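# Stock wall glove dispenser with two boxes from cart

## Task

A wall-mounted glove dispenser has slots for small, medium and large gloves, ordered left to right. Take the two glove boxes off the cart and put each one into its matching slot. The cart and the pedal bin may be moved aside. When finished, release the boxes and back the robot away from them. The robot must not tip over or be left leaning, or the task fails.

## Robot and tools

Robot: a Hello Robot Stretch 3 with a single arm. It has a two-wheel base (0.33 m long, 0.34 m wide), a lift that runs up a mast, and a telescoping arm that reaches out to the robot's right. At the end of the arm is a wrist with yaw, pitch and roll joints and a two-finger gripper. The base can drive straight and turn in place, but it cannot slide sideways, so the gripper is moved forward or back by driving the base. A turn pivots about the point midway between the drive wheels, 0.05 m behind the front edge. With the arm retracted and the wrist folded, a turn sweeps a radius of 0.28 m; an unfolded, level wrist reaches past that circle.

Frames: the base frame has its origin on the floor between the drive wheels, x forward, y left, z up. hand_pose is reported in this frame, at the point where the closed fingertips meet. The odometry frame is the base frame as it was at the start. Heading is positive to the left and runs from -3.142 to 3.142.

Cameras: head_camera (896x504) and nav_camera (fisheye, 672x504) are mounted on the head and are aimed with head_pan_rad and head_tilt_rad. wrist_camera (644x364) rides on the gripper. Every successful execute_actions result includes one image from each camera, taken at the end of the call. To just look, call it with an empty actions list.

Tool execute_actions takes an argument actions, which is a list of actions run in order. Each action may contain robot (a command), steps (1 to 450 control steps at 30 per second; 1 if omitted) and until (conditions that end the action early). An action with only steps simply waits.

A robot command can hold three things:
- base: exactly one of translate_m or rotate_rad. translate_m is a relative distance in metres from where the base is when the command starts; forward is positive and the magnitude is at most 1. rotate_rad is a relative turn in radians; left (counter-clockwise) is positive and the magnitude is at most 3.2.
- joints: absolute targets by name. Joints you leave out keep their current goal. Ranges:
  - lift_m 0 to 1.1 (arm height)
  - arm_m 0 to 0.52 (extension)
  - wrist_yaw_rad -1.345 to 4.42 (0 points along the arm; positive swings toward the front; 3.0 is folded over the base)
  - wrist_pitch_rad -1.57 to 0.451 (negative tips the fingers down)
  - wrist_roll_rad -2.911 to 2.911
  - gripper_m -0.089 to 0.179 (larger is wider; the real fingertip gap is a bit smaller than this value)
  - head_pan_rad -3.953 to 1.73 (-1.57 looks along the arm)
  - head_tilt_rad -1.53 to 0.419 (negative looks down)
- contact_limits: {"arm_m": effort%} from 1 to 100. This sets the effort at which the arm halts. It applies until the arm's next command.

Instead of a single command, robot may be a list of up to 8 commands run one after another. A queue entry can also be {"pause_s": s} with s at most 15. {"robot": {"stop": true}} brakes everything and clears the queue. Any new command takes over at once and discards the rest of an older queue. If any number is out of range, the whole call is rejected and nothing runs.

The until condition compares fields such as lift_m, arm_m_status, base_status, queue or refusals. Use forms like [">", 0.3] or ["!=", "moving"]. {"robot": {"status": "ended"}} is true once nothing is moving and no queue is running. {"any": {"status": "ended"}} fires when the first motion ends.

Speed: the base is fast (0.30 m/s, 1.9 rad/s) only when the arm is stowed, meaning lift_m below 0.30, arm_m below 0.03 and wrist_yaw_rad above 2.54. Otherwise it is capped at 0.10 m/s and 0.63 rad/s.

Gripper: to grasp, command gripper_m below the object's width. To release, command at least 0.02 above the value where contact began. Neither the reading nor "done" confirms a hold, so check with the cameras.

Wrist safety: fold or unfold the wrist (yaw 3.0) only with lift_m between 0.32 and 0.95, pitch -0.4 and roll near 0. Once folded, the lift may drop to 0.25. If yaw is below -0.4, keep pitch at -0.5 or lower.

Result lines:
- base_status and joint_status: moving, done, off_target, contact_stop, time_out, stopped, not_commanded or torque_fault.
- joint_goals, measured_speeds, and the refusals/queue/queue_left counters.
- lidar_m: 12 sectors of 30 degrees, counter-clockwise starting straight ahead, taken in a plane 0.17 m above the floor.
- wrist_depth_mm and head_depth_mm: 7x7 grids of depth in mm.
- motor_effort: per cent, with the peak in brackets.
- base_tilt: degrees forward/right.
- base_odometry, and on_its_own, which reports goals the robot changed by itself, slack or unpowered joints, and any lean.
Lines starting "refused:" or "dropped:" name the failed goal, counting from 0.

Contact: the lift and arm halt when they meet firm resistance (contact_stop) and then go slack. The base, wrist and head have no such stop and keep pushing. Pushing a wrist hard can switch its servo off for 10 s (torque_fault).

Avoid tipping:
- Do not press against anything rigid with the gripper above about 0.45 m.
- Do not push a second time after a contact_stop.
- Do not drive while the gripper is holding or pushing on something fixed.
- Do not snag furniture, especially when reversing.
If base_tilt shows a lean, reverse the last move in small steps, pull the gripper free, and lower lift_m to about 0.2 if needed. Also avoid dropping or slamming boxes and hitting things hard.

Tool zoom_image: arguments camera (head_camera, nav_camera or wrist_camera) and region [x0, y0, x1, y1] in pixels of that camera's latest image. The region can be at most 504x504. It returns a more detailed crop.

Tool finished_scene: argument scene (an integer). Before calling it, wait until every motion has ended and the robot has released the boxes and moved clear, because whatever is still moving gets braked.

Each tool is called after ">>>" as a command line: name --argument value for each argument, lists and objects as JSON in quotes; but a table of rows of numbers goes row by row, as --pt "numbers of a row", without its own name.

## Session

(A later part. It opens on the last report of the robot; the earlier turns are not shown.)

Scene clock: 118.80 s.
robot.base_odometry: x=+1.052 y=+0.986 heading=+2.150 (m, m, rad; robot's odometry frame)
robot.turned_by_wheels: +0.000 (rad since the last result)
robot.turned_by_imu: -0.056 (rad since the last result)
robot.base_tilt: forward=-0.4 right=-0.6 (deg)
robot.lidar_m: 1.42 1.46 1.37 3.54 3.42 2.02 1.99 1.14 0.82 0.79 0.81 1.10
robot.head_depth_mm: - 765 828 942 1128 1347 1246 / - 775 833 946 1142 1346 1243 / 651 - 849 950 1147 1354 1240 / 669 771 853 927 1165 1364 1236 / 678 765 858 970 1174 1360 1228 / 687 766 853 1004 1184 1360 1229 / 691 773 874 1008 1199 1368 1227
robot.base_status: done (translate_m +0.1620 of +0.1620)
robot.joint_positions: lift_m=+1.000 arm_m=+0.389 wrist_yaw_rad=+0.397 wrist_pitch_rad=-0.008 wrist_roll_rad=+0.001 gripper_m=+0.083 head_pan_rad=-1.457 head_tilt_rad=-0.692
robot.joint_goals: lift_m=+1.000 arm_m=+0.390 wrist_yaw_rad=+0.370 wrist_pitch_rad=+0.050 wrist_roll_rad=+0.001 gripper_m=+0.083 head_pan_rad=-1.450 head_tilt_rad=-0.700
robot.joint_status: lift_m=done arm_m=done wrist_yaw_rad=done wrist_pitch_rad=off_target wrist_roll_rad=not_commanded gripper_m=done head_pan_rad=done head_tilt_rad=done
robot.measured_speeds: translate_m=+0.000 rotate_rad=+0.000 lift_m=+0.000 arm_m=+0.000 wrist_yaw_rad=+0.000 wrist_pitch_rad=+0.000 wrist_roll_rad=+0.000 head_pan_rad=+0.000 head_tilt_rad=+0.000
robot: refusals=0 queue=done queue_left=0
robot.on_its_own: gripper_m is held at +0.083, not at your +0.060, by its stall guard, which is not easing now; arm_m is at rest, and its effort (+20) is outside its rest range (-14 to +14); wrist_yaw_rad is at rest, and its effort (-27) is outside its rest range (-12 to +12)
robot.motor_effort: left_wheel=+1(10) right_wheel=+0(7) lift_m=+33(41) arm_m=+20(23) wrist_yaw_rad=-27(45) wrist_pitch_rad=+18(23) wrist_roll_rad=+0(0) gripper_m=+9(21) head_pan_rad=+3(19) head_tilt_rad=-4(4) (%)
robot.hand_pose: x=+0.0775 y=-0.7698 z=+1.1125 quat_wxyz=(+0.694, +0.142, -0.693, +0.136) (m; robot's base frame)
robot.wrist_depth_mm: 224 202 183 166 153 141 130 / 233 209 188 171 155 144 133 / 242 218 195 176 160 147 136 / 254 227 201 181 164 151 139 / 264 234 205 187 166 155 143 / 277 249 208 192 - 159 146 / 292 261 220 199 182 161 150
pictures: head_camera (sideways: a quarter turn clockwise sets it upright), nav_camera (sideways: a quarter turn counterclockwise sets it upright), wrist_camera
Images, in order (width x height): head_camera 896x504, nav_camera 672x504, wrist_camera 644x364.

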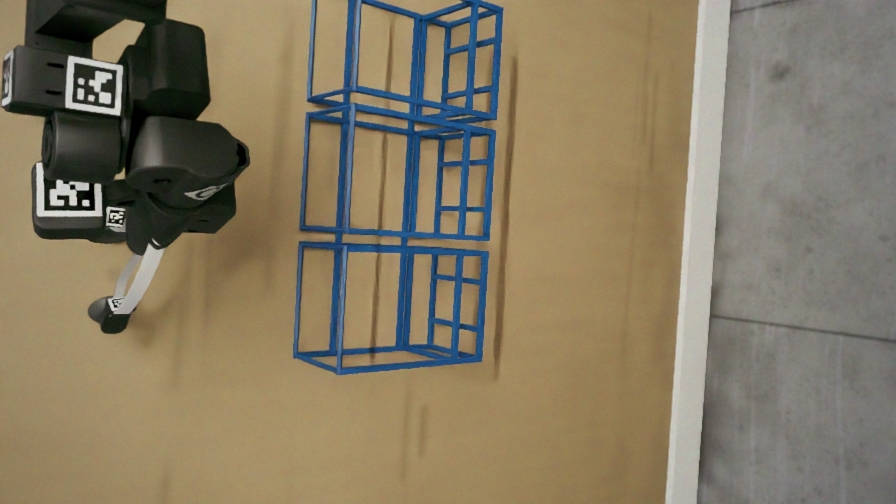

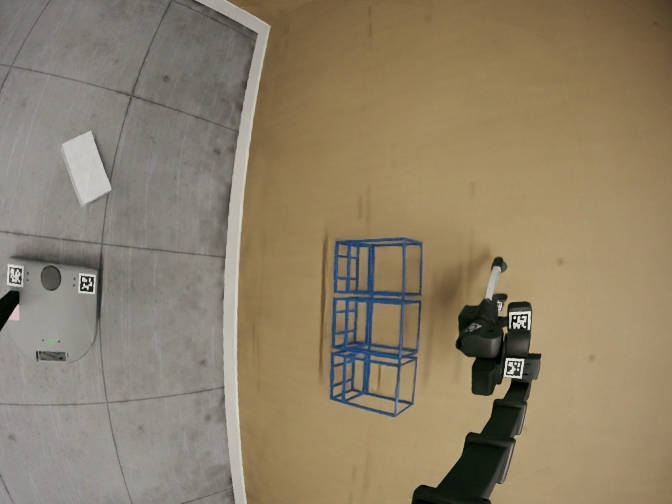

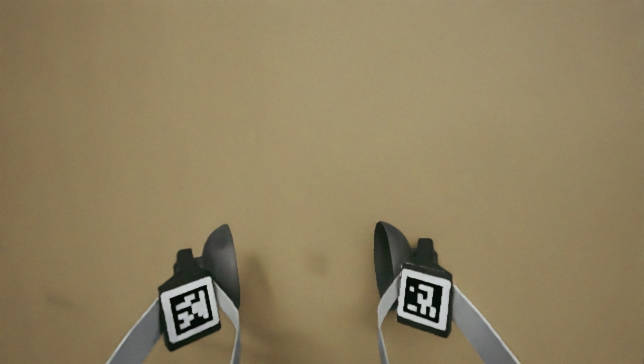

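>>> execute_actions --actions '[{"robot":{"joints":{"arm_m":0,"lift_m":0.6,"wrist_yaw_rad":0,"wrist_pitch_rad":-1.5,"gripper_m":0.179,"head_pan_rad":-0.6,"head_tilt_rad":-1.15}},"steps":450,"until":{"robot":{"status":"ended"}}}]'

Scene clock: 126.63 s.
robot.base_odometry: x=+1.052 y=+0.986 heading=+2.150 (m, m, rad; robot's odometry frame)
robot.turned_by_wheels: +0.000 (rad since the last result)
robot.turned_by_imu: +0.021 (rad since the last result)
robot.base_tilt: forward=-0.1 right=+0.0 (deg)
robot.lidar_m: 1.42 1.47 1.37 3.53 3.34 2.00 1.98 1.11 0.82 0.78 0.82 1.11
robot.head_depth_mm: 954 1087 1253 1398 1344 - 1135 / 1069 1227 1447 1425 1334 1224 1146 / 1202 1433 1532 1417 1315 1227 - / 1394 1629 1539 1418 1308 1221 - / 1641 1682 1539 1407 1252 1211 - / 1657 1680 1524 1396 1252 1194 1130 / 1555 1665 1529 1388 1292 1203 1114
robot.base_status: done (translate_m +0.1620 of +0.1620)
robot.joint_positions: lift_m=+0.951 arm_m=+0.000 wrist_yaw_rad=+0.002 wrist_pitch_rad=-1.494 wrist_roll_rad=-0.005 gripper_m=+0.179 head_pan_rad=-0.605 head_tilt_rad=-1.140
robot.joint_goals: lift_m=+0.951 arm_m=+0.000 wrist_yaw_rad=+0.000 wrist_pitch_rad=-1.500 wrist_roll_rad=-0.005 gripper_m=+0.179 head_pan_rad=-0.600 head_tilt_rad=-1.150
robot.joint_status: lift_m=contact_stop arm_m=done wrist_yaw_rad=done wrist_pitch_rad=done wrist_roll_rad=not_commanded gripper_m=done head_pan_rad=done head_tilt_rad=done
robot.measured_speeds: translate_m=+0.000 rotate_rad=+0.000 lift_m=+0.000 arm_m=+0.000 wrist_yaw_rad=+0.000 wrist_pitch_rad=+0.000 wrist_roll_rad=+0.000 head_pan_rad=+0.000 head_tilt_rad=+0.000
robot: refusals=0 queue=dropped queue_left=0
robot.on_its_own: lift_m is slack since a contact_stop, until your next command for it (your +0.600 is given up)
robot.motor_effort: left_wheel=-1(32) right_wheel=+0(22) lift_m=+32(36) arm_m=-6(23) wrist_yaw_rad=-2(54) wrist_pitch_rad=-2(77) wrist_roll_rad=+2(22) gripper_m=+1(99) head_pan_rad=+3(42) head_tilt_rad=-5(36) (%)
robot.hand_pose: x=-0.0216 y=-0.1409 z=+0.8325 quat_wxyz=(+0.521, +0.482, -0.517, -0.479) (m; robot's base frame)
robot.wrist_depth_mm: 965 983 971 988 994 - 963 / - 994 988 - - - - / - - 992 - - - - / - 989 - - - - - / - - - - - - - / - - - - - - - / - - - - - - -
pictures: head_camera (sideways: a quarter turn clockwise sets it upright), nav_camera (sideways: a quarter turn counterclockwise sets it upright), wrist_camera
Images, in order (width x height): head_camera 896x504, nav_camera 672x504, wrist_camera 644x364.

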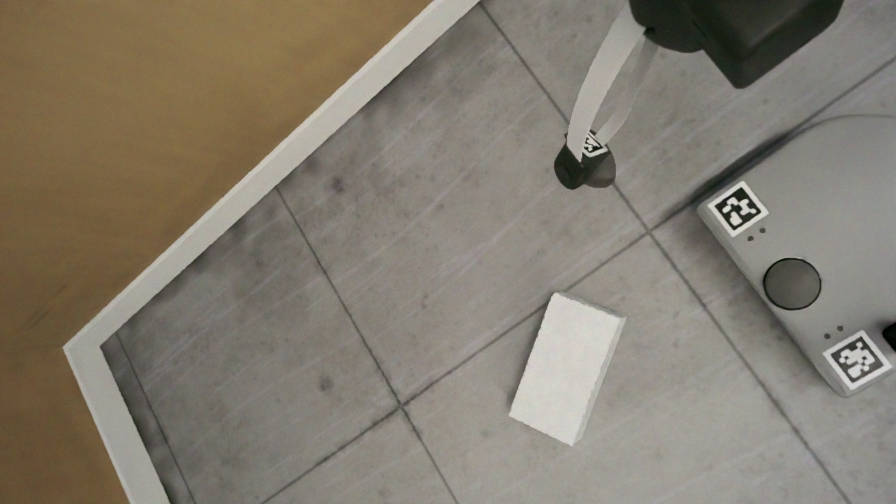

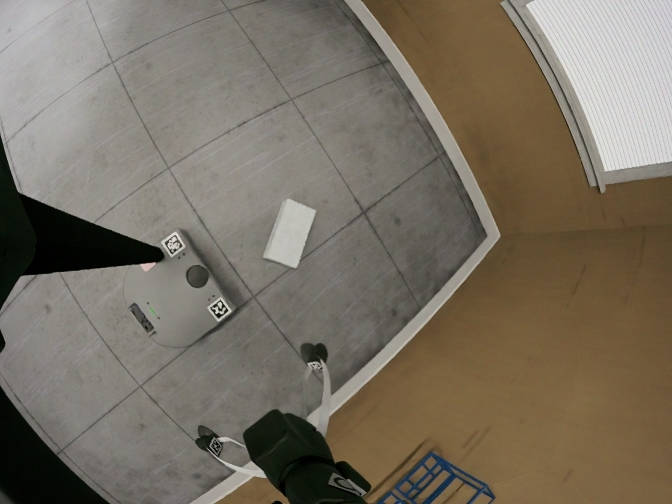

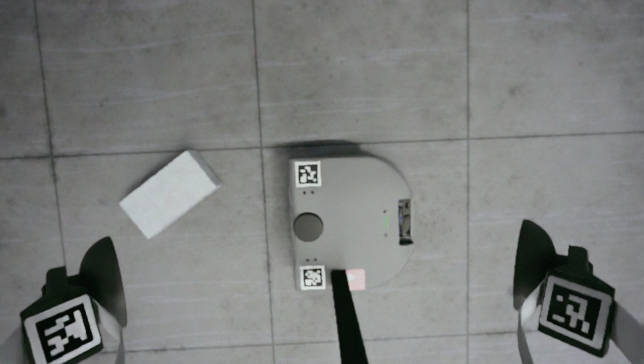

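>>> execute_actions --actions '[{"robot":[{"base":{"translate_m":-0.3},"joints":{"lift_m":0.5}},{"base":{"rotate_rad":2.23},"joints":{"head_pan_rad":-1.57,"head_tilt_rad":-1.1}},{"base":{"translate_m":-0.44},"joints":{"arm_m":0.3,"wrist_pitch_rad":-1.57}}],"steps":450,"until":{"robot":{"status":"ended"}}},{"steps":150,"until":{"robot":{"status":"ended"}}}]'

Scene clock: 156.87 s.
robot.base_odometry: x=+1.359 y=+1.151 heading=-1.904 (m, m, rad; robot's odometry frame)
robot.turned_by_wheels: +2.230 (rad since the last result)
robot.turned_by_imu: +2.248 (rad since the last result)
robot.base_tilt: forward=-0.1 right=+0.0 (deg)
robot.lidar_m: 2.92 2.07 1.14 0.55 0.44 0.44 0.47 0.72 1.45 1.57 1.69 3.89
robot.head_depth_mm: 1505 1728 1617 1465 1331 1231 1155 / 1615 1768 1598 1456 1338 1228 1154 / 1750 1781 1648 - 1331 - - / 1869 1781 1637 1338 1282 1241 - / 1944 1767 1576 1439 1311 1223 1123 / 1929 1761 1583 1426 1315 1210 1121 / 1821 1741 1552 1430 1304 1199 1117
robot.base_status: done (translate_m -0.4400 of -0.4400)
robot.joint_positions: lift_m=+0.500 arm_m=+0.300 wrist_yaw_rad=+0.001 wrist_pitch_rad=-1.548 wrist_roll_rad=-0.004 gripper_m=+0.179 head_pan_rad=-1.563 head_tilt_rad=-1.100
robot.joint_goals: lift_m=+0.500 arm_m=+0.300 wrist_yaw_rad=+0.000 wrist_pitch_rad=-1.570 wrist_roll_rad=-0.004 gripper_m=+0.179 head_pan_rad=-1.570 head_tilt_rad=-1.100
robot.joint_status: lift_m=done arm_m=done wrist_yaw_rad=done wrist_pitch_rad=done wrist_roll_rad=not_commanded gripper_m=done head_pan_rad=done head_tilt_rad=done
robot.measured_speeds: translate_m=+0.000 rotate_rad=+0.000 lift_m=+0.000 arm_m=+0.000 wrist_yaw_rad=+0.000 wrist_pitch_rad=+0.000 wrist_roll_rad=+0.000 head_pan_rad=+0.000 head_tilt_rad=+0.000
robot: refusals=0 queue=done queue_left=0
robot.motor_effort: left_wheel=-3(7) right_wheel=+2(6) lift_m=+29(32) arm_m=+6(7) wrist_yaw_rad=-1(2) wrist_pitch_rad=-2(1) wrist_roll_rad=+2(2) gripper_m=+0(0) head_pan_rad=-4(42) head_tilt_rad=+0(6) (%)
robot.hand_pose: x=-0.0216 y=-0.4264 z=+0.3821 quat_wxyz=(+0.507, +0.495, -0.504, -0.493) (m; robot's base frame)
robot.wrist_depth_mm: 506 508 514 512 518 528 514 / 520 519 525 466 528 534 537 / 532 529 537 469 544 544 541 / 541 552 548 482 554 559 563 / 558 556 571 566 570 569 570 / 569 575 585 579 580 594 592 / - 591 596 - 602 609 617
pictures: head_camera (sideways: a quarter turn clockwise sets it upright), nav_camera (sideways: a quarter turn counterclockwise sets it upright), wrist_camera
Images, in order (width x height): head_camera 896x504, nav_camera 672x504, wrist_camera 644x364.

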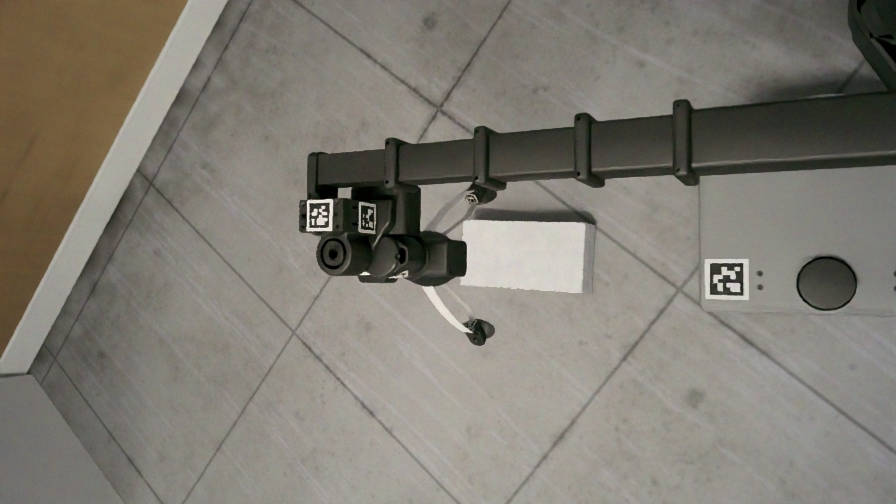

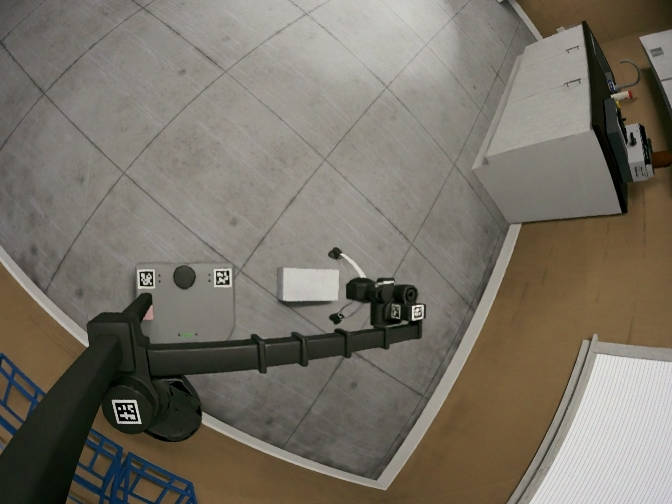

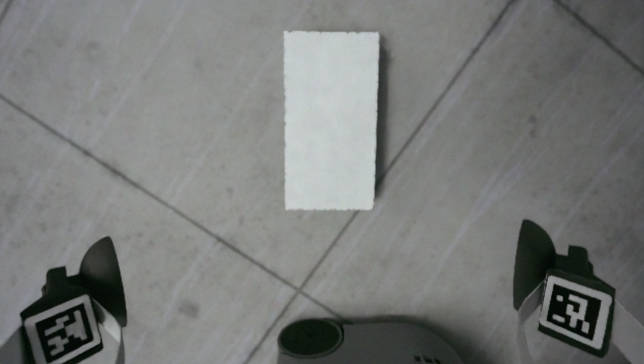

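>>> execute_actions --actions '[{"robot":[{"base":{"translate_m":-0.017},"joints":{"arm_m":0.44,"lift_m":0.25}},{"joints":{"lift_m":0.16}}],"steps":450,"until":{"robot":{"status":"ended"}}}]'

Scene clock: 168.53 s.
robot.base_odometry: x=+1.365 y=+1.167 heading=-1.904 (m, m, rad; robot's odometry frame)
robot.turned_by_wheels: +0.000 (rad since the last result)
robot.turned_by_imu: -0.001 (rad since the last result)
robot.base_tilt: forward=-0.1 right=+0.0 (deg)
robot.lidar_m: 2.94 2.08 1.11 0.53 0.43 0.42 0.46 0.70 1.44 1.57 1.68 3.91
robot.head_depth_mm: 1512 1714 1607 1467 1344 1231 1140 / 1614 1760 1601 1449 1335 1234 - / 1740 1778 1594 1459 1328 - - / 1864 1767 1583 1349 1276 1243 - / 1910 1766 1580 1441 1307 1230 1128 / 1947 1744 1568 1431 1299 1210 1120 / 1859 1747 1570 1424 1308 1203 1114
robot.base_status: done (translate_m -0.0170 of -0.0170)
robot.joint_positions: lift_m=+0.160 arm_m=+0.440 wrist_yaw_rad=+0.001 wrist_pitch_rad=-1.548 wrist_roll_rad=-0.004 gripper_m=+0.179 head_pan_rad=-1.563 head_tilt_rad=-1.100
robot.joint_goals: lift_m=+0.160 arm_m=+0.440 wrist_yaw_rad=+0.000 wrist_pitch_rad=-1.570 wrist_roll_rad=-0.004 gripper_m=+0.179 head_pan_rad=-1.570 head_tilt_rad=-1.100
robot.joint_status: lift_m=done arm_m=done wrist_yaw_rad=done wrist_pitch_rad=done wrist_roll_rad=not_commanded gripper_m=done head_pan_rad=done head_tilt_rad=done
robot.measured_speeds: translate_m=+0.000 rotate_rad=+0.000 lift_m=+0.000 arm_m=+0.000 wrist_yaw_rad=+0.000 wrist_pitch_rad=+0.000 wrist_roll_rad=+0.000 head_pan_rad=+0.000 head_tilt_rad=+0.000
robot: refusals=0 queue=done queue_left=0
robot.motor_effort: left_wheel=-3(6) right_wheel=+3(2) lift_m=+29(28) arm_m=+6(12) wrist_yaw_rad=+0(2) wrist_pitch_rad=-2(2) wrist_roll_rad=+1(2) gripper_m=+1(0) head_pan_rad=-4(4) head_tilt_rad=+0(0) (%)
robot.hand_pose: x=-0.0216 y=-0.5662 z=+0.0421 quat_wxyz=(+0.507, +0.496, -0.504, -0.494) (m; robot's base frame)
robot.wrist_depth_mm: 183 184 185 187 188 188 190 / 188 188 189 189 192 192 192 / 192 191 193 194 195 197 197 / 196 196 195 153 156 199 203 / 200 201 135 135 136 137 207 / - 207 138 139 139 140 213 / - 212 143 142 143 145 220
pictures: head_camera (sideways: a quarter turn clockwise sets it upright), nav_camera (sideways: a quarter turn counterclockwise sets it upright), wrist_camera
Images, in order (width x height): head_camera 896x504, nav_camera 672x504, wrist_camera 644x364.

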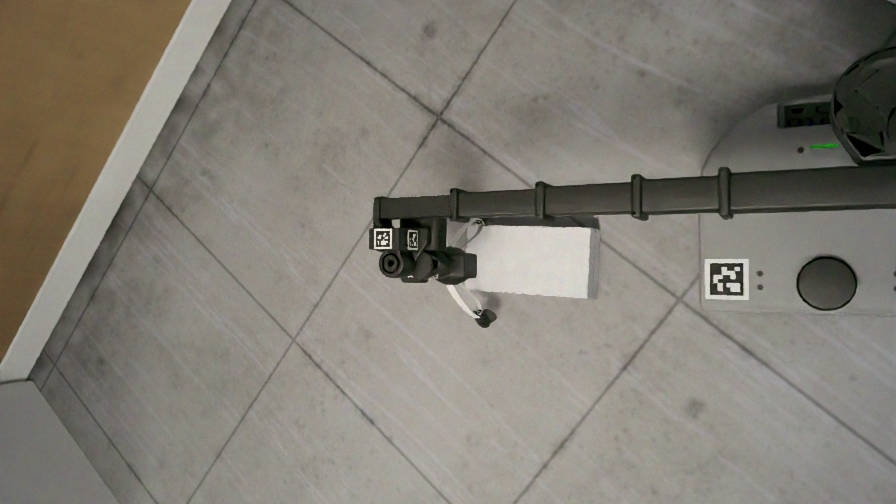

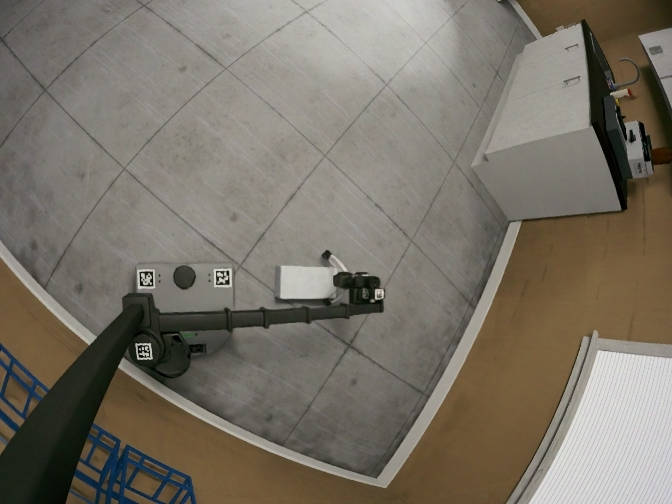

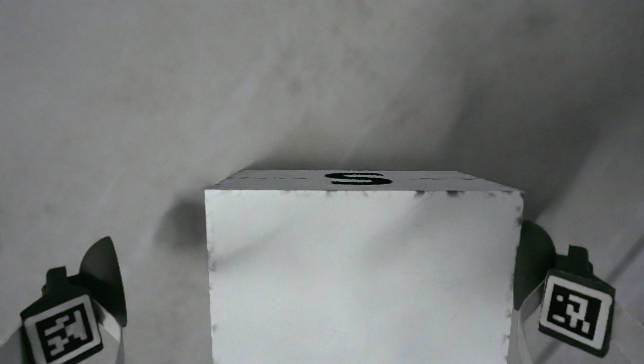

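>>> execute_actions --actions '[{"robot":[{"base":{"translate_m":-0.018},"joints":{"lift_m":0.15}},{"joints":{"gripper_m":0.075}},{"pause_s":0.5},{"joints":{"lift_m":0.35,"wrist_pitch_rad":-0.9}},{"joints":{"lift_m":1.03,"wrist_pitch_rad":0.0,"arm_m":0.0,"head_tilt_rad":-0.7}}],"steps":450,"until":{"robot":{"status":"ended"}}}]'

Scene clock: 185.70 s.
robot.base_odometry: x=+1.371 y=+1.184 heading=-1.904 (m, m, rad; robot's odometry frame)
robot.turned_by_wheels: +0.000 (rad since the last result)
robot.turned_by_imu: -0.003 (rad since the last result)
robot.base_tilt: forward=-0.1 right=+0.0 (deg)
robot.lidar_m: 2.96 2.10 1.07 0.52 0.41 0.41 0.44 0.67 1.43 1.55 1.69 3.91
robot.head_depth_mm: 1293 1403 - - - - 1214 / 1375 1444 - - - - 1229 / 1459 1554 - - - - 1223 / 1555 1673 - - - 1344 1216 / 1668 367 369 434 1570 1398 1218 / 1771 1925 2213 1979 1639 1390 1215 / 1681 1788 1947 1989 1631 1392 1208
robot.base_status: done (translate_m -0.0180 of -0.0180)
robot.joint_positions: lift_m=+1.030 arm_m=+0.000 wrist_yaw_rad=+0.001 wrist_pitch_rad=-0.074 wrist_roll_rad=-0.004 gripper_m=+0.079 head_pan_rad=-1.563 head_tilt_rad=-0.705
robot.joint_goals: lift_m=+1.030 arm_m=+0.000 wrist_yaw_rad=+0.000 wrist_pitch_rad=+0.000 wrist_roll_rad=-0.004 gripper_m=+0.078 head_pan_rad=-1.570 head_tilt_rad=-0.700
robot.joint_status: lift_m=done arm_m=done wrist_yaw_rad=done wrist_pitch_rad=off_target wrist_roll_rad=not_commanded gripper_m=done head_pan_rad=done head_tilt_rad=done
robot.measured_speeds: translate_m=+0.000 rotate_rad=+0.000 lift_m=+0.000 arm_m=+0.000 wrist_yaw_rad=+0.000 wrist_pitch_rad=+0.000 wrist_roll_rad=+0.000 head_pan_rad=+0.000 head_tilt_rad=+0.000
robot: refusals=0 queue=dropped queue_left=0
robot.motor_effort: left_wheel=-3(6) right_wheel=+2(3) lift_m=+40(43) arm_m=-6(5) wrist_yaw_rad=-1(1) wrist_pitch_rad=+23(24) wrist_roll_rad=+2(1) gripper_m=-21(99) head_pan_rad=-3(3) head_tilt_rad=+2(30) (%)
robot.hand_pose: x=-0.0213 y=-0.3991 z=+1.1255 quat_wxyz=(+0.708, +0.027, -0.705, -0.026) (m; robot's base frame)
robot.wrist_depth_mm: - - - - - - 930 / - - - - - - 950 / - - - - - - 955 / - - 165 164 166 - - / - - 124 125 125 - - / - 128 128 128 129 130 - / - - 131 132 133 - -
pictures: head_camera (sideways: a quarter turn clockwise sets it upright), nav_camera (sideways: a quarter turn counterclockwise sets it upright), wrist_camera
Images, in order (width x height): head_camera 896x504, nav_camera 672x504, wrist_camera 644x364.

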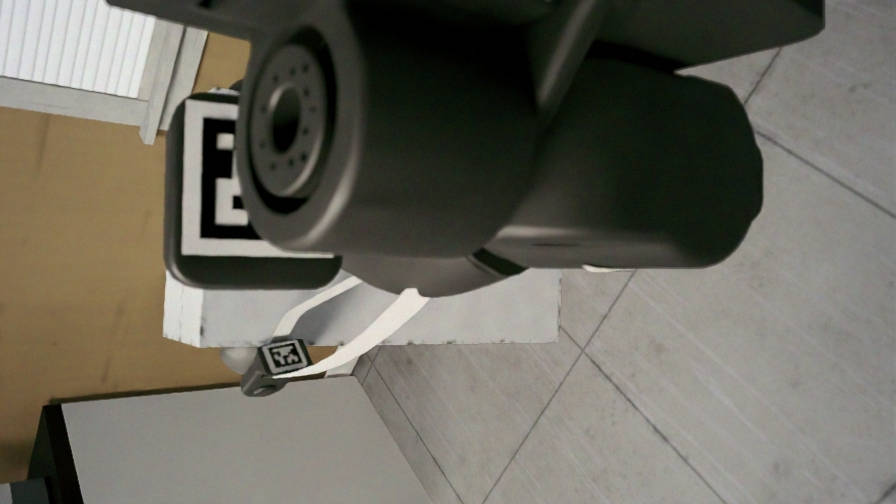

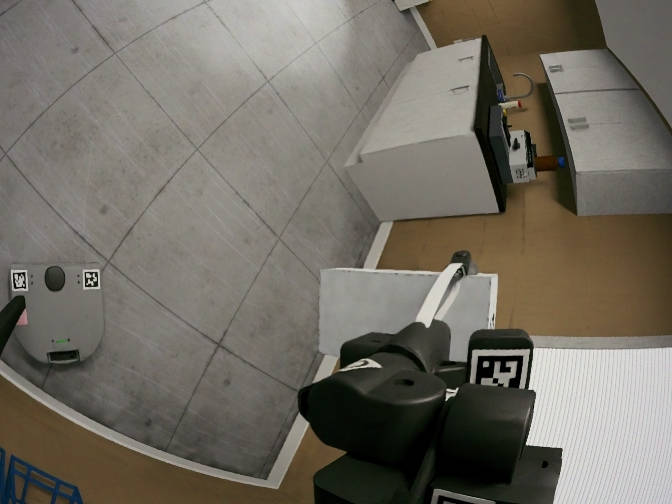

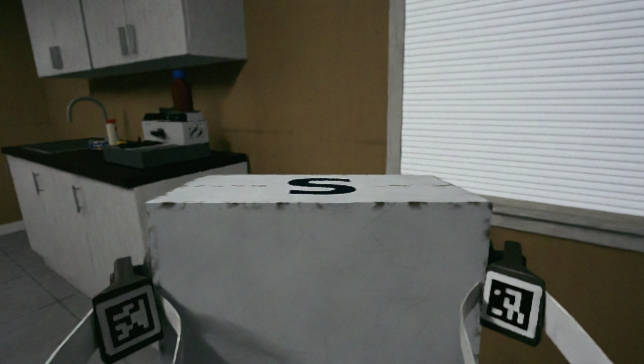

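>>> execute_actions --actions '[{"robot":[{"joints":{"lift_m":0.2,"arm_m":0.15,"head_tilt_rad":-1.1,"wrist_pitch_rad":-0.02}},{"joints":{"lift_m":0.11}}],"steps":450,"until":{"robot":{"status":"ended"}}},{"robot":[{"joints":{"gripper_m":0.179}},{"joints":{"lift_m":0.45}},{"joints":{"wrist_pitch_rad":-1.57,"wrist_roll_rad":-1.57,"arm_m":0.43}}],"steps":450,"until":{"robot":{"status":"ended"}}}]'

Scene clock: 209.63 s.
robot.base_odometry: x=+1.371 y=+1.184 heading=-1.904 (m, m, rad; robot's odometry frame)
robot.turned_by_wheels: +0.000 (rad since the last result)
robot.turned_by_imu: -0.003 (rad since the last result)
robot.base_tilt: forward=-0.1 right=+0.0 (deg)
robot.lidar_m: 2.95 2.10 1.07 0.52 0.41 0.41 0.44 0.68 1.42 0.47 1.69 3.92
robot.head_depth_mm: 1481 1707 1639 1476 1343 1241 1157 / 1585 1751 1626 1470 1343 1236 1149 / 1710 1813 1630 1477 1324 - - / 1846 1806 - 1448 1309 1241 - / 1925 1785 1614 1456 1319 1226 1125 / 1976 1757 1598 1438 1311 1207 1123 / 1858 1763 1588 1436 1317 1212 1113
robot.base_status: done (translate_m -0.0180 of -0.0180)
robot.joint_positions: lift_m=+0.450 arm_m=+0.430 wrist_yaw_rad=+0.000 wrist_pitch_rad=-1.545 wrist_roll_rad=-1.563 gripper_m=+0.179 head_pan_rad=-1.563 head_tilt_rad=-1.086
robot.joint_goals: lift_m=+0.450 arm_m=+0.430 wrist_yaw_rad=+0.000 wrist_pitch_rad=-1.570 wrist_roll_rad=-1.570 gripper_m=+0.179 head_pan_rad=-1.570 head_tilt_rad=-1.100
robot.joint_status: lift_m=done arm_m=done wrist_yaw_rad=done wrist_pitch_rad=done wrist_roll_rad=done gripper_m=done head_pan_rad=done head_tilt_rad=done
robot.measured_speeds: translate_m=+0.000 rotate_rad=+0.000 lift_m=+0.000 arm_m=+0.000 wrist_yaw_rad=+0.000 wrist_pitch_rad=+0.000 wrist_roll_rad=+0.000 head_pan_rad=+0.000 head_tilt_rad=+0.000
robot: refusals=0 queue=done queue_left=0
robot.motor_effort: left_wheel=-3(3) right_wheel=+2(3) lift_m=+36(40) arm_m=+6(5) wrist_yaw_rad=-2(1) wrist_pitch_rad=-3(23) wrist_roll_rad=-2(3) gripper_m=+0(87) head_pan_rad=-3(4) head_tilt_rad=-7(33) (%)
robot.hand_pose: x=-0.0214 y=-0.5572 z=+0.3318 quat_wxyz=(+0.716, +0.698, -0.002, -0.003) (m; robot's base frame)
robot.wrist_depth_mm: 455 459 458 475 471 472 476 / 474 463 469 471 477 483 490 / 471 484 475 485 492 492 499 / 487 491 251 494 501 512 506 / 503 510 256 510 516 520 527 / - 520 264 523 527 534 540 / - 533 544 534 553 546 564
pictures: head_camera (sideways: a quarter turn clockwise sets it upright), nav_camera (sideways: a quarter turn counterclockwise sets it upright), wrist_camera
dropped: robot: command 0 of its queue: wrist_pitch_rad: off_target
Images, in order (width x height): head_camera 896x504, nav_camera 672x504, wrist_camera 644x364.

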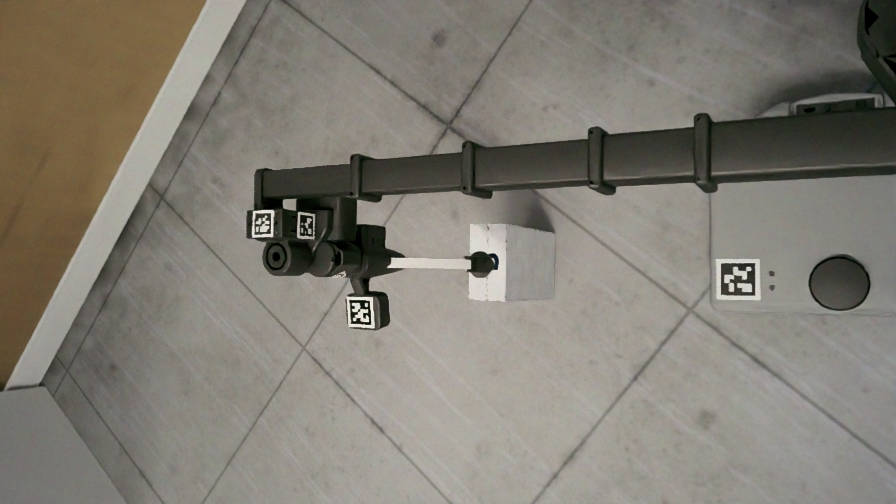

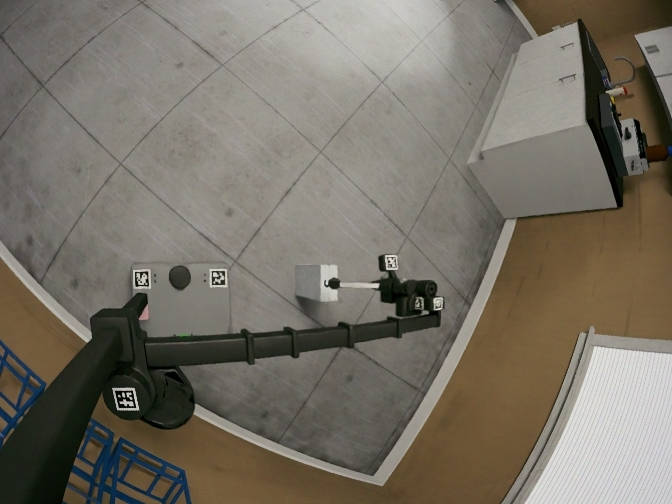

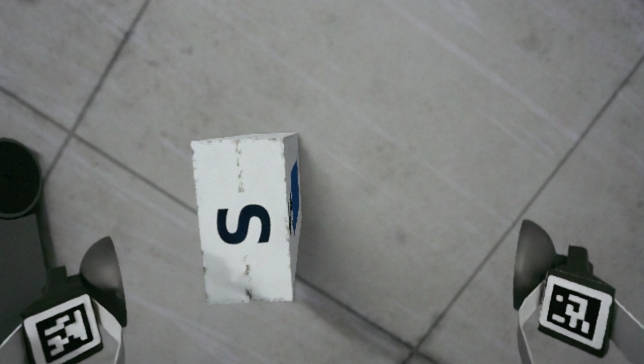

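>>> execute_actions --actions '[{"robot":[{"joints":{"arm_m":0.375}},{"joints":{"lift_m":0.325}},{"joints":{"gripper_m":0.03}},{"pause_s":0.4},{"joints":{"lift_m":0.345}},{"joints":{"wrist_roll_rad":1.57}},{"joints":{"lift_m":0.328}}],"steps":450,"until":{"robot":{"status":"ended"}}},{"robot":[{"joints":{"gripper_m":0.179}},{"joints":{"lift_m":0.45}},{"joints":{"arm_m":0,"wrist_roll_rad":0}},{"joints":{"wrist_pitch_rad":0}}],"steps":450,"until":{"robot":{"status":"ended"}}}]'

Scene clock: 235.27 s.
robot.base_odometry: x=+1.371 y=+1.184 heading=-1.904 (m, m, rad; robot's odometry frame)
robot.turned_by_wheels: +0.000 (rad since the last result)
robot.turned_by_imu: -0.004 (rad since the last result)
robot.base_tilt: forward=-0.1 right=+0.0 (deg)
robot.lidar_m: 2.96 2.10 1.07 0.52 0.41 0.41 0.44 0.68 1.43 0.47 1.69 3.90
robot.head_depth_mm: 1481 1703 1639 1479 1348 1244 1150 / 1592 1770 1613 1470 1334 1237 1153 / 1713 1792 1617 1472 1329 - - / 1841 1786 1608 1454 1274 - - / 1951 1786 1599 1457 1315 1227 1132 / 1959 1768 1591 1442 1312 1209 1121 / 1840 1766 1572 1437 1307 1200 1119
robot.base_status: done (translate_m -0.0180 of -0.0180)
robot.joint_positions: lift_m=+0.450 arm_m=+0.000 wrist_yaw_rad=+0.000 wrist_pitch_rad=-0.027 wrist_roll_rad=+0.005 gripper_m=+0.179 head_pan_rad=-1.563 head_tilt_rad=-1.086
robot.joint_goals: lift_m=+0.450 arm_m=+0.000 wrist_yaw_rad=+0.000 wrist_pitch_rad=+0.000 wrist_roll_rad=+0.000 gripper_m=+0.179 head_pan_rad=-1.570 head_tilt_rad=-1.100
robot.joint_status: lift_m=done arm_m=done wrist_yaw_rad=done wrist_pitch_rad=done wrist_roll_rad=done gripper_m=done head_pan_rad=done head_tilt_rad=done
robot.measured_speeds: translate_m=+0.000 rotate_rad=+0.000 lift_m=+0.000 arm_m=+0.000 wrist_yaw_rad=+0.000 wrist_pitch_rad=+0.000 wrist_roll_rad=+0.000 head_pan_rad=+0.000 head_tilt_rad=+0.000
robot: refusals=0 queue=done queue_left=0
robot.motor_effort: left_wheel=-3(3) right_wheel=+2(2) lift_m=+36(44) arm_m=-6(4) wrist_yaw_rad=-1(1) wrist_pitch_rad=+8(8) wrist_roll_rad=-2(0) gripper_m=+0(91) head_pan_rad=-3(4) head_tilt_rad=-7(7) (%)
robot.hand_pose: x=-0.0214 y=-0.4009 z=+0.5576 quat_wxyz=(+0.705, +0.010, -0.709, -0.010) (m; robot's base frame)
robot.wrist_depth_mm: - - - - - - 924 / - - - - - - 924 / - - - - - - 946 / - - - - - - 999 / - - - - - - - / - - - - - - 988 / - - - - 978 945 868
pictures: head_camera (sideways: a quarter turn clockwise sets it upright), nav_camera (sideways: a quarter turn counterclockwise sets it upright), wrist_camera
Images, in order (width x height): head_camera 896x504, nav_camera 672x504, wrist_camera 644x364.

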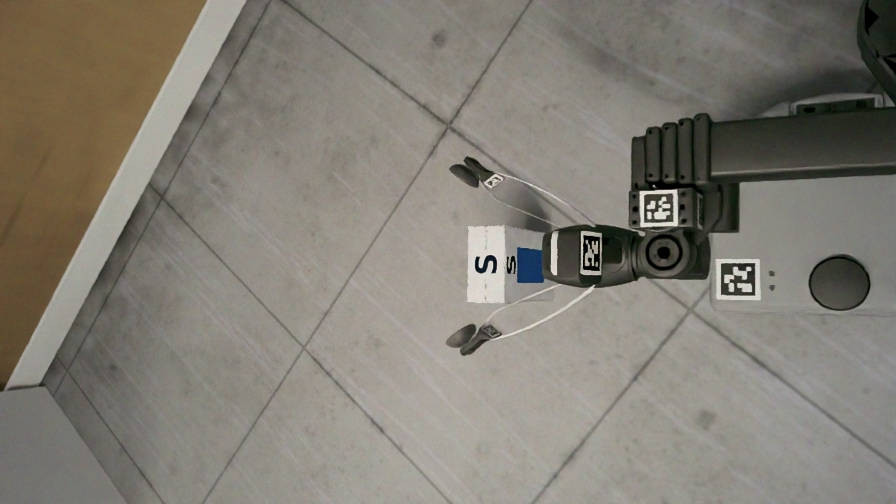

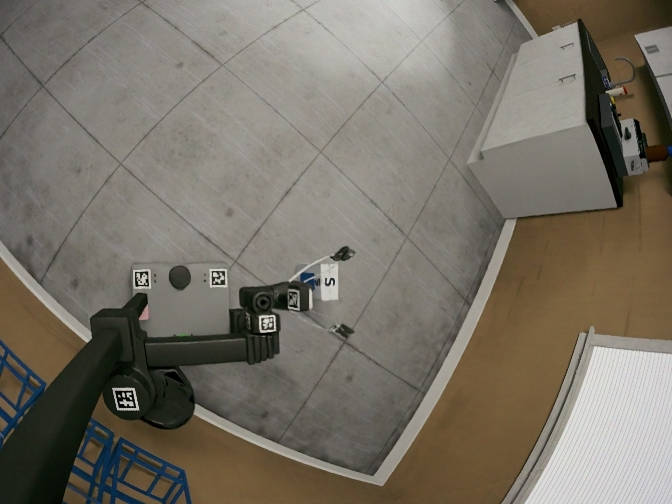

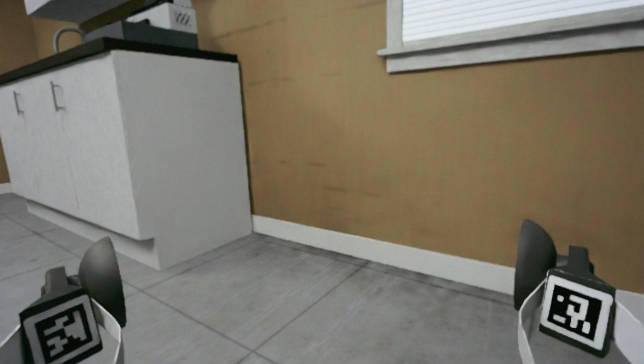

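>>> execute_actions --actions '[{"robot":[{"base":{"translate_m":0.008},"joints":{"lift_m":0.108}},{"joints":{"arm_m":0.105}},{"joints":{"gripper_m":0.075}},{"pause_s":0.4},{"joints":{"lift_m":0.25}},{"base":{"translate_m":0.42},"joints":{"lift_m":1.03,"arm_m":0,"head_tilt_rad":-0.7}},{"base":{"rotate_rad":-2.21}},{"base":{"translate_m":0.38},"joints":{"arm_m":0.15,"wrist_pitch_rad":0.06}}],"steps":450,"until":{"robot":{"status":"ended"}}},{"steps":450,"until":{"robot":{"status":"ended"}}}]'

Scene clock: 267.77 s.
robot.base_odometry: x=+1.017 y=+1.094 heading=+2.170 (m, m, rad; robot's odometry frame)
robot.turned_by_wheels: -2.210 (rad since the last result)
robot.turned_by_imu: -2.238 (rad since the last result)
robot.base_tilt: forward=-0.1 right=-0.1 (deg)
robot.lidar_m: 1.31 1.36 1.33 2.92 3.43 2.09 2.16 1.05 0.78 0.75 0.79 1.09
robot.head_depth_mm: - 720 - 929 1130 1349 1234 / - - - 903 1134 1343 1232 / 622 - - 900 1123 1342 1226 / 623 - - 926 1131 1339 1224 / 631 495 789 927 1126 1332 1210 / 640 719 817 945 1122 1325 1216 / 639 717 816 943 1123 1317 1209
robot.base_status: done (translate_m +0.3800 of +0.3800)
robot.joint_positions: lift_m=+1.030 arm_m=+0.150 wrist_yaw_rad=+0.000 wrist_pitch_rad=-0.015 wrist_roll_rad=+0.002 gripper_m=+0.079 head_pan_rad=-1.563 head_tilt_rad=-0.705
robot.joint_goals: lift_m=+1.030 arm_m=+0.150 wrist_yaw_rad=+0.000 wrist_pitch_rad=+0.060 wrist_roll_rad=+0.000 gripper_m=+0.078 head_pan_rad=-1.570 head_tilt_rad=-0.700
robot.joint_status: lift_m=done arm_m=done wrist_yaw_rad=done wrist_pitch_rad=off_target wrist_roll_rad=done gripper_m=done head_pan_rad=done head_tilt_rad=done
robot.measured_speeds: translate_m=+0.000 rotate_rad=+0.000 lift_m=+0.000 arm_m=+0.000 wrist_yaw_rad=+0.000 wrist_pitch_rad=+0.000 wrist_roll_rad=+0.000 head_pan_rad=+0.000 head_tilt_rad=+0.000
robot: refusals=0 queue=dropped queue_left=0
robot.motor_effort: left_wheel=+3(5) right_wheel=-3(6) lift_m=+40(40) arm_m=+6(8) wrist_yaw_rad=+0(5) wrist_pitch_rad=+23(27) wrist_roll_rad=-1(2) gripper_m=-21(99) head_pan_rad=-4(4) head_tilt_rad=+2(30) (%)
robot.hand_pose: x=-0.0216 y=-0.5504 z=+1.1405 quat_wxyz=(+0.707, +0.005, -0.708, -0.006) (m; robot's base frame)
robot.wrist_depth_mm: 334 328 333 336 337 336 336 / 340 340 340 345 345 348 348 / 351 350 353 356 355 355 358 / 359 362 364 362 365 369 370 / 371 370 131 126 126 375 384 / 383 124 125 126 128 129 393 / 397 264 128 129 131 409 409
pictures: head_camera (sideways: a quarter turn clockwise sets it upright), nav_camera (sideways: a quarter turn counterclockwise sets it upright), wrist_camera
Images, in order (width x height): head_camera 896x504, nav_camera 672x504, wrist_camera 644x364.

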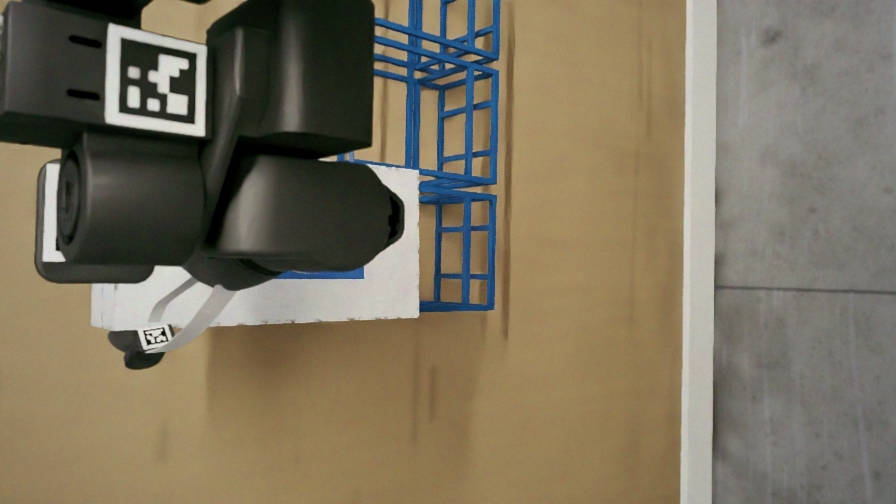

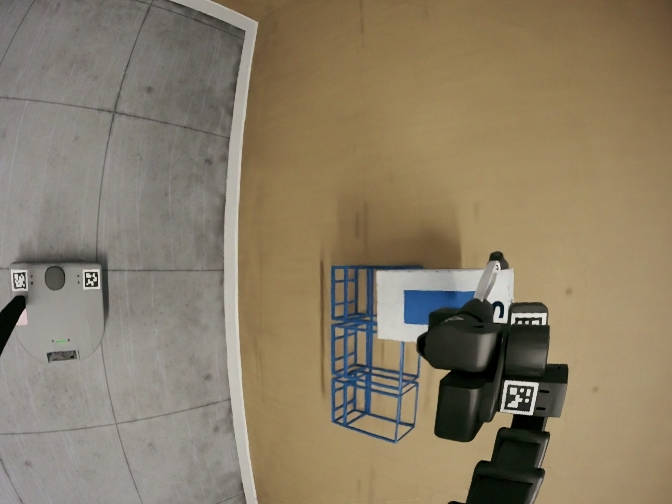

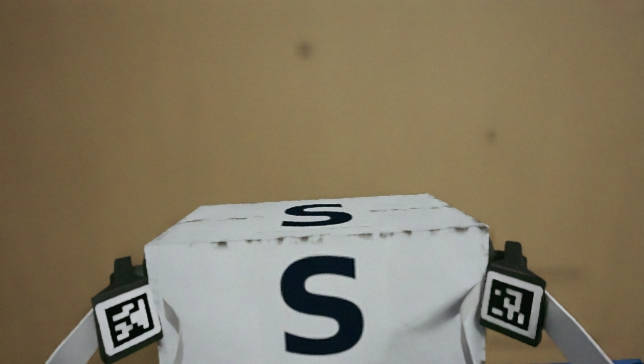

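>>> execute_actions --actions '[{"robot":[{"base":{"translate_m":0.008},"joints":{"arm_m":0.305}},{"joints":{"lift_m":0.995}}],"steps":450,"until":{"robot":{"status":"ended"}}}]'

>>> zoom_image --camera "head_camera" --region '[200,100,520,400]'

Scene clock: 276.63 s.
robot.base_odometry: x=+1.012 y=+1.100 heading=+2.170 (m, m, rad; robot's odometry frame)
robot.turned_by_wheels: +0.000 (rad since the last result)
robot.turned_by_imu: -0.001 (rad since the last result)
robot.base_tilt: forward=-0.1 right=+0.0 (deg)
robot.lidar_m: 1.30 1.36 1.33 2.91 3.44 2.10 2.12 1.05 0.78 0.75 0.79 1.09
robot.head_depth_mm: 625 - 815 923 1135 1347 1231 / 622 707 818 930 1125 1356 1229 / - - 797 900 1128 1349 1226 / 618 - 726 924 1127 1340 1221 / 622 695 802 948 1125 1318 1212 / 641 717 819 944 1122 1325 1210 / 638 718 813 941 1126 1322 1205
robot.base_status: done (translate_m +0.0080 of +0.0080)
robot.joint_positions: lift_m=+0.995 arm_m=+0.305 wrist_yaw_rad=-0.001 wrist_pitch_rad=+0.042 wrist_roll_rad=+0.002 gripper_m=+0.079 head_pan_rad=-1.563 head_tilt_rad=-0.705
robot.joint_goals: lift_m=+0.995 arm_m=+0.305 wrist_yaw_rad=+0.000 wrist_pitch_rad=+0.060 wrist_roll_rad=+0.000 gripper_m=+0.078 head_pan_rad=-1.570 head_tilt_rad=-0.700
robot.joint_status: lift_m=done arm_m=done wrist_yaw_rad=done wrist_pitch_rad=off_target wrist_roll_rad=done gripper_m=done head_pan_rad=done head_tilt_rad=done
robot.measured_speeds: translate_m=+0.000 rotate_rad=+0.000 lift_m=+0.000 arm_m=+0.000 wrist_yaw_rad=+0.000 wrist_pitch_rad=+0.000 wrist_roll_rad=+0.000 head_pan_rad=+0.000 head_tilt_rad=+0.000
robot: refusals=0 queue=done queue_left=0
robot.motor_effort: left_wheel=+2(6) right_wheel=-1(4) lift_m=+27(43) arm_m=+6(8) wrist_yaw_rad=-1(1) wrist_pitch_rad=+6(23) wrist_roll_rad=-1(1) gripper_m=-21(21) head_pan_rad=-3(3) head_tilt_rad=+3(2) (%)
robot.hand_pose: x=-0.0217 y=-0.7066 z=+1.1206 quat_wxyz=(+0.706, -0.015, -0.708, +0.014) (m; robot's base frame)
robot.wrist_depth_mm: 191 192 191 192 193 194 194 / 194 195 196 196 197 197 198 / 199 199 201 201 201 202 203 / 203 204 204 204 205 206 206 / 206 206 124 125 127 209 211 / 212 125 125 127 128 129 216 / 215 172 127 128 129 222 220
pictures: head_camera (sideways: a quarter turn clockwise sets it upright), nav_camera (sideways: a quarter turn counterclockwise sets it upright), wrist_camera
Images, in order (width x height): head_camera 896x504, nav_camera 672x504, wrist_camera 644x364.

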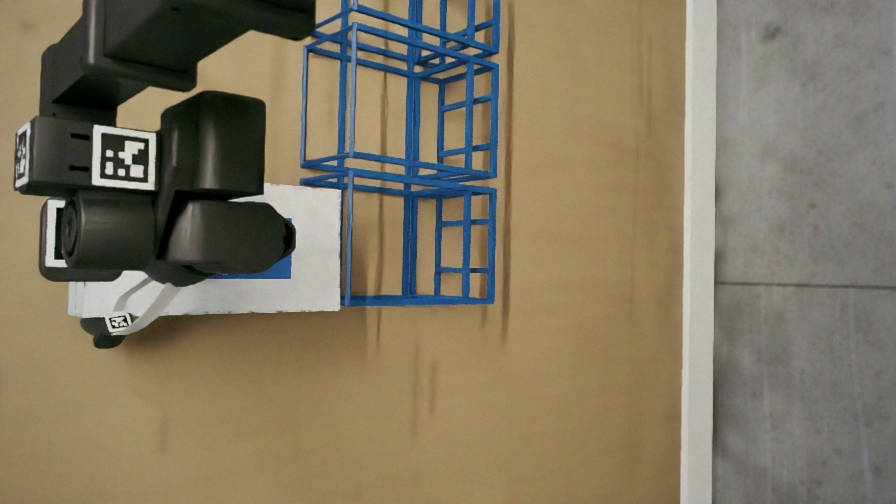

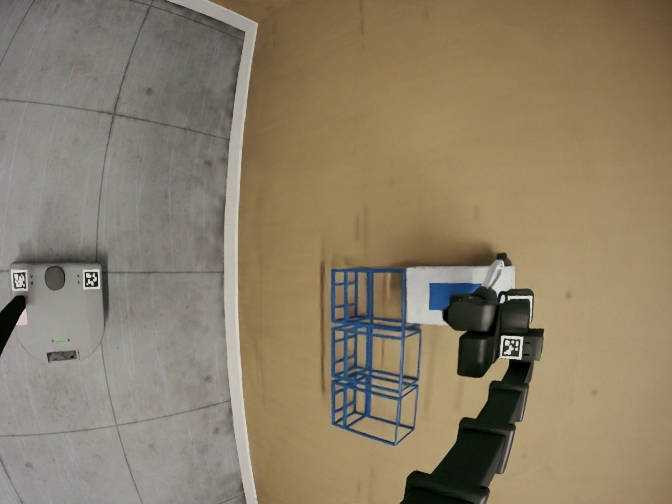

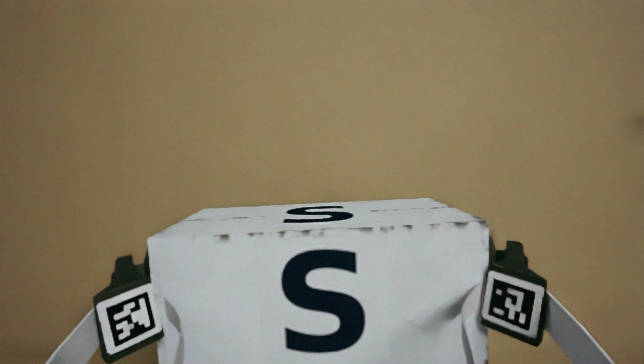

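Region (200, 100, 520, 400) of head_camera's 896x504 image, scaled by 1.575, with more detail than that image has; it fills the top 472 rows of this view, and the rest is white.

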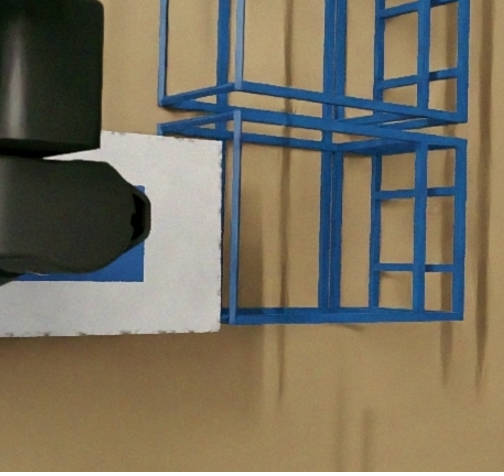

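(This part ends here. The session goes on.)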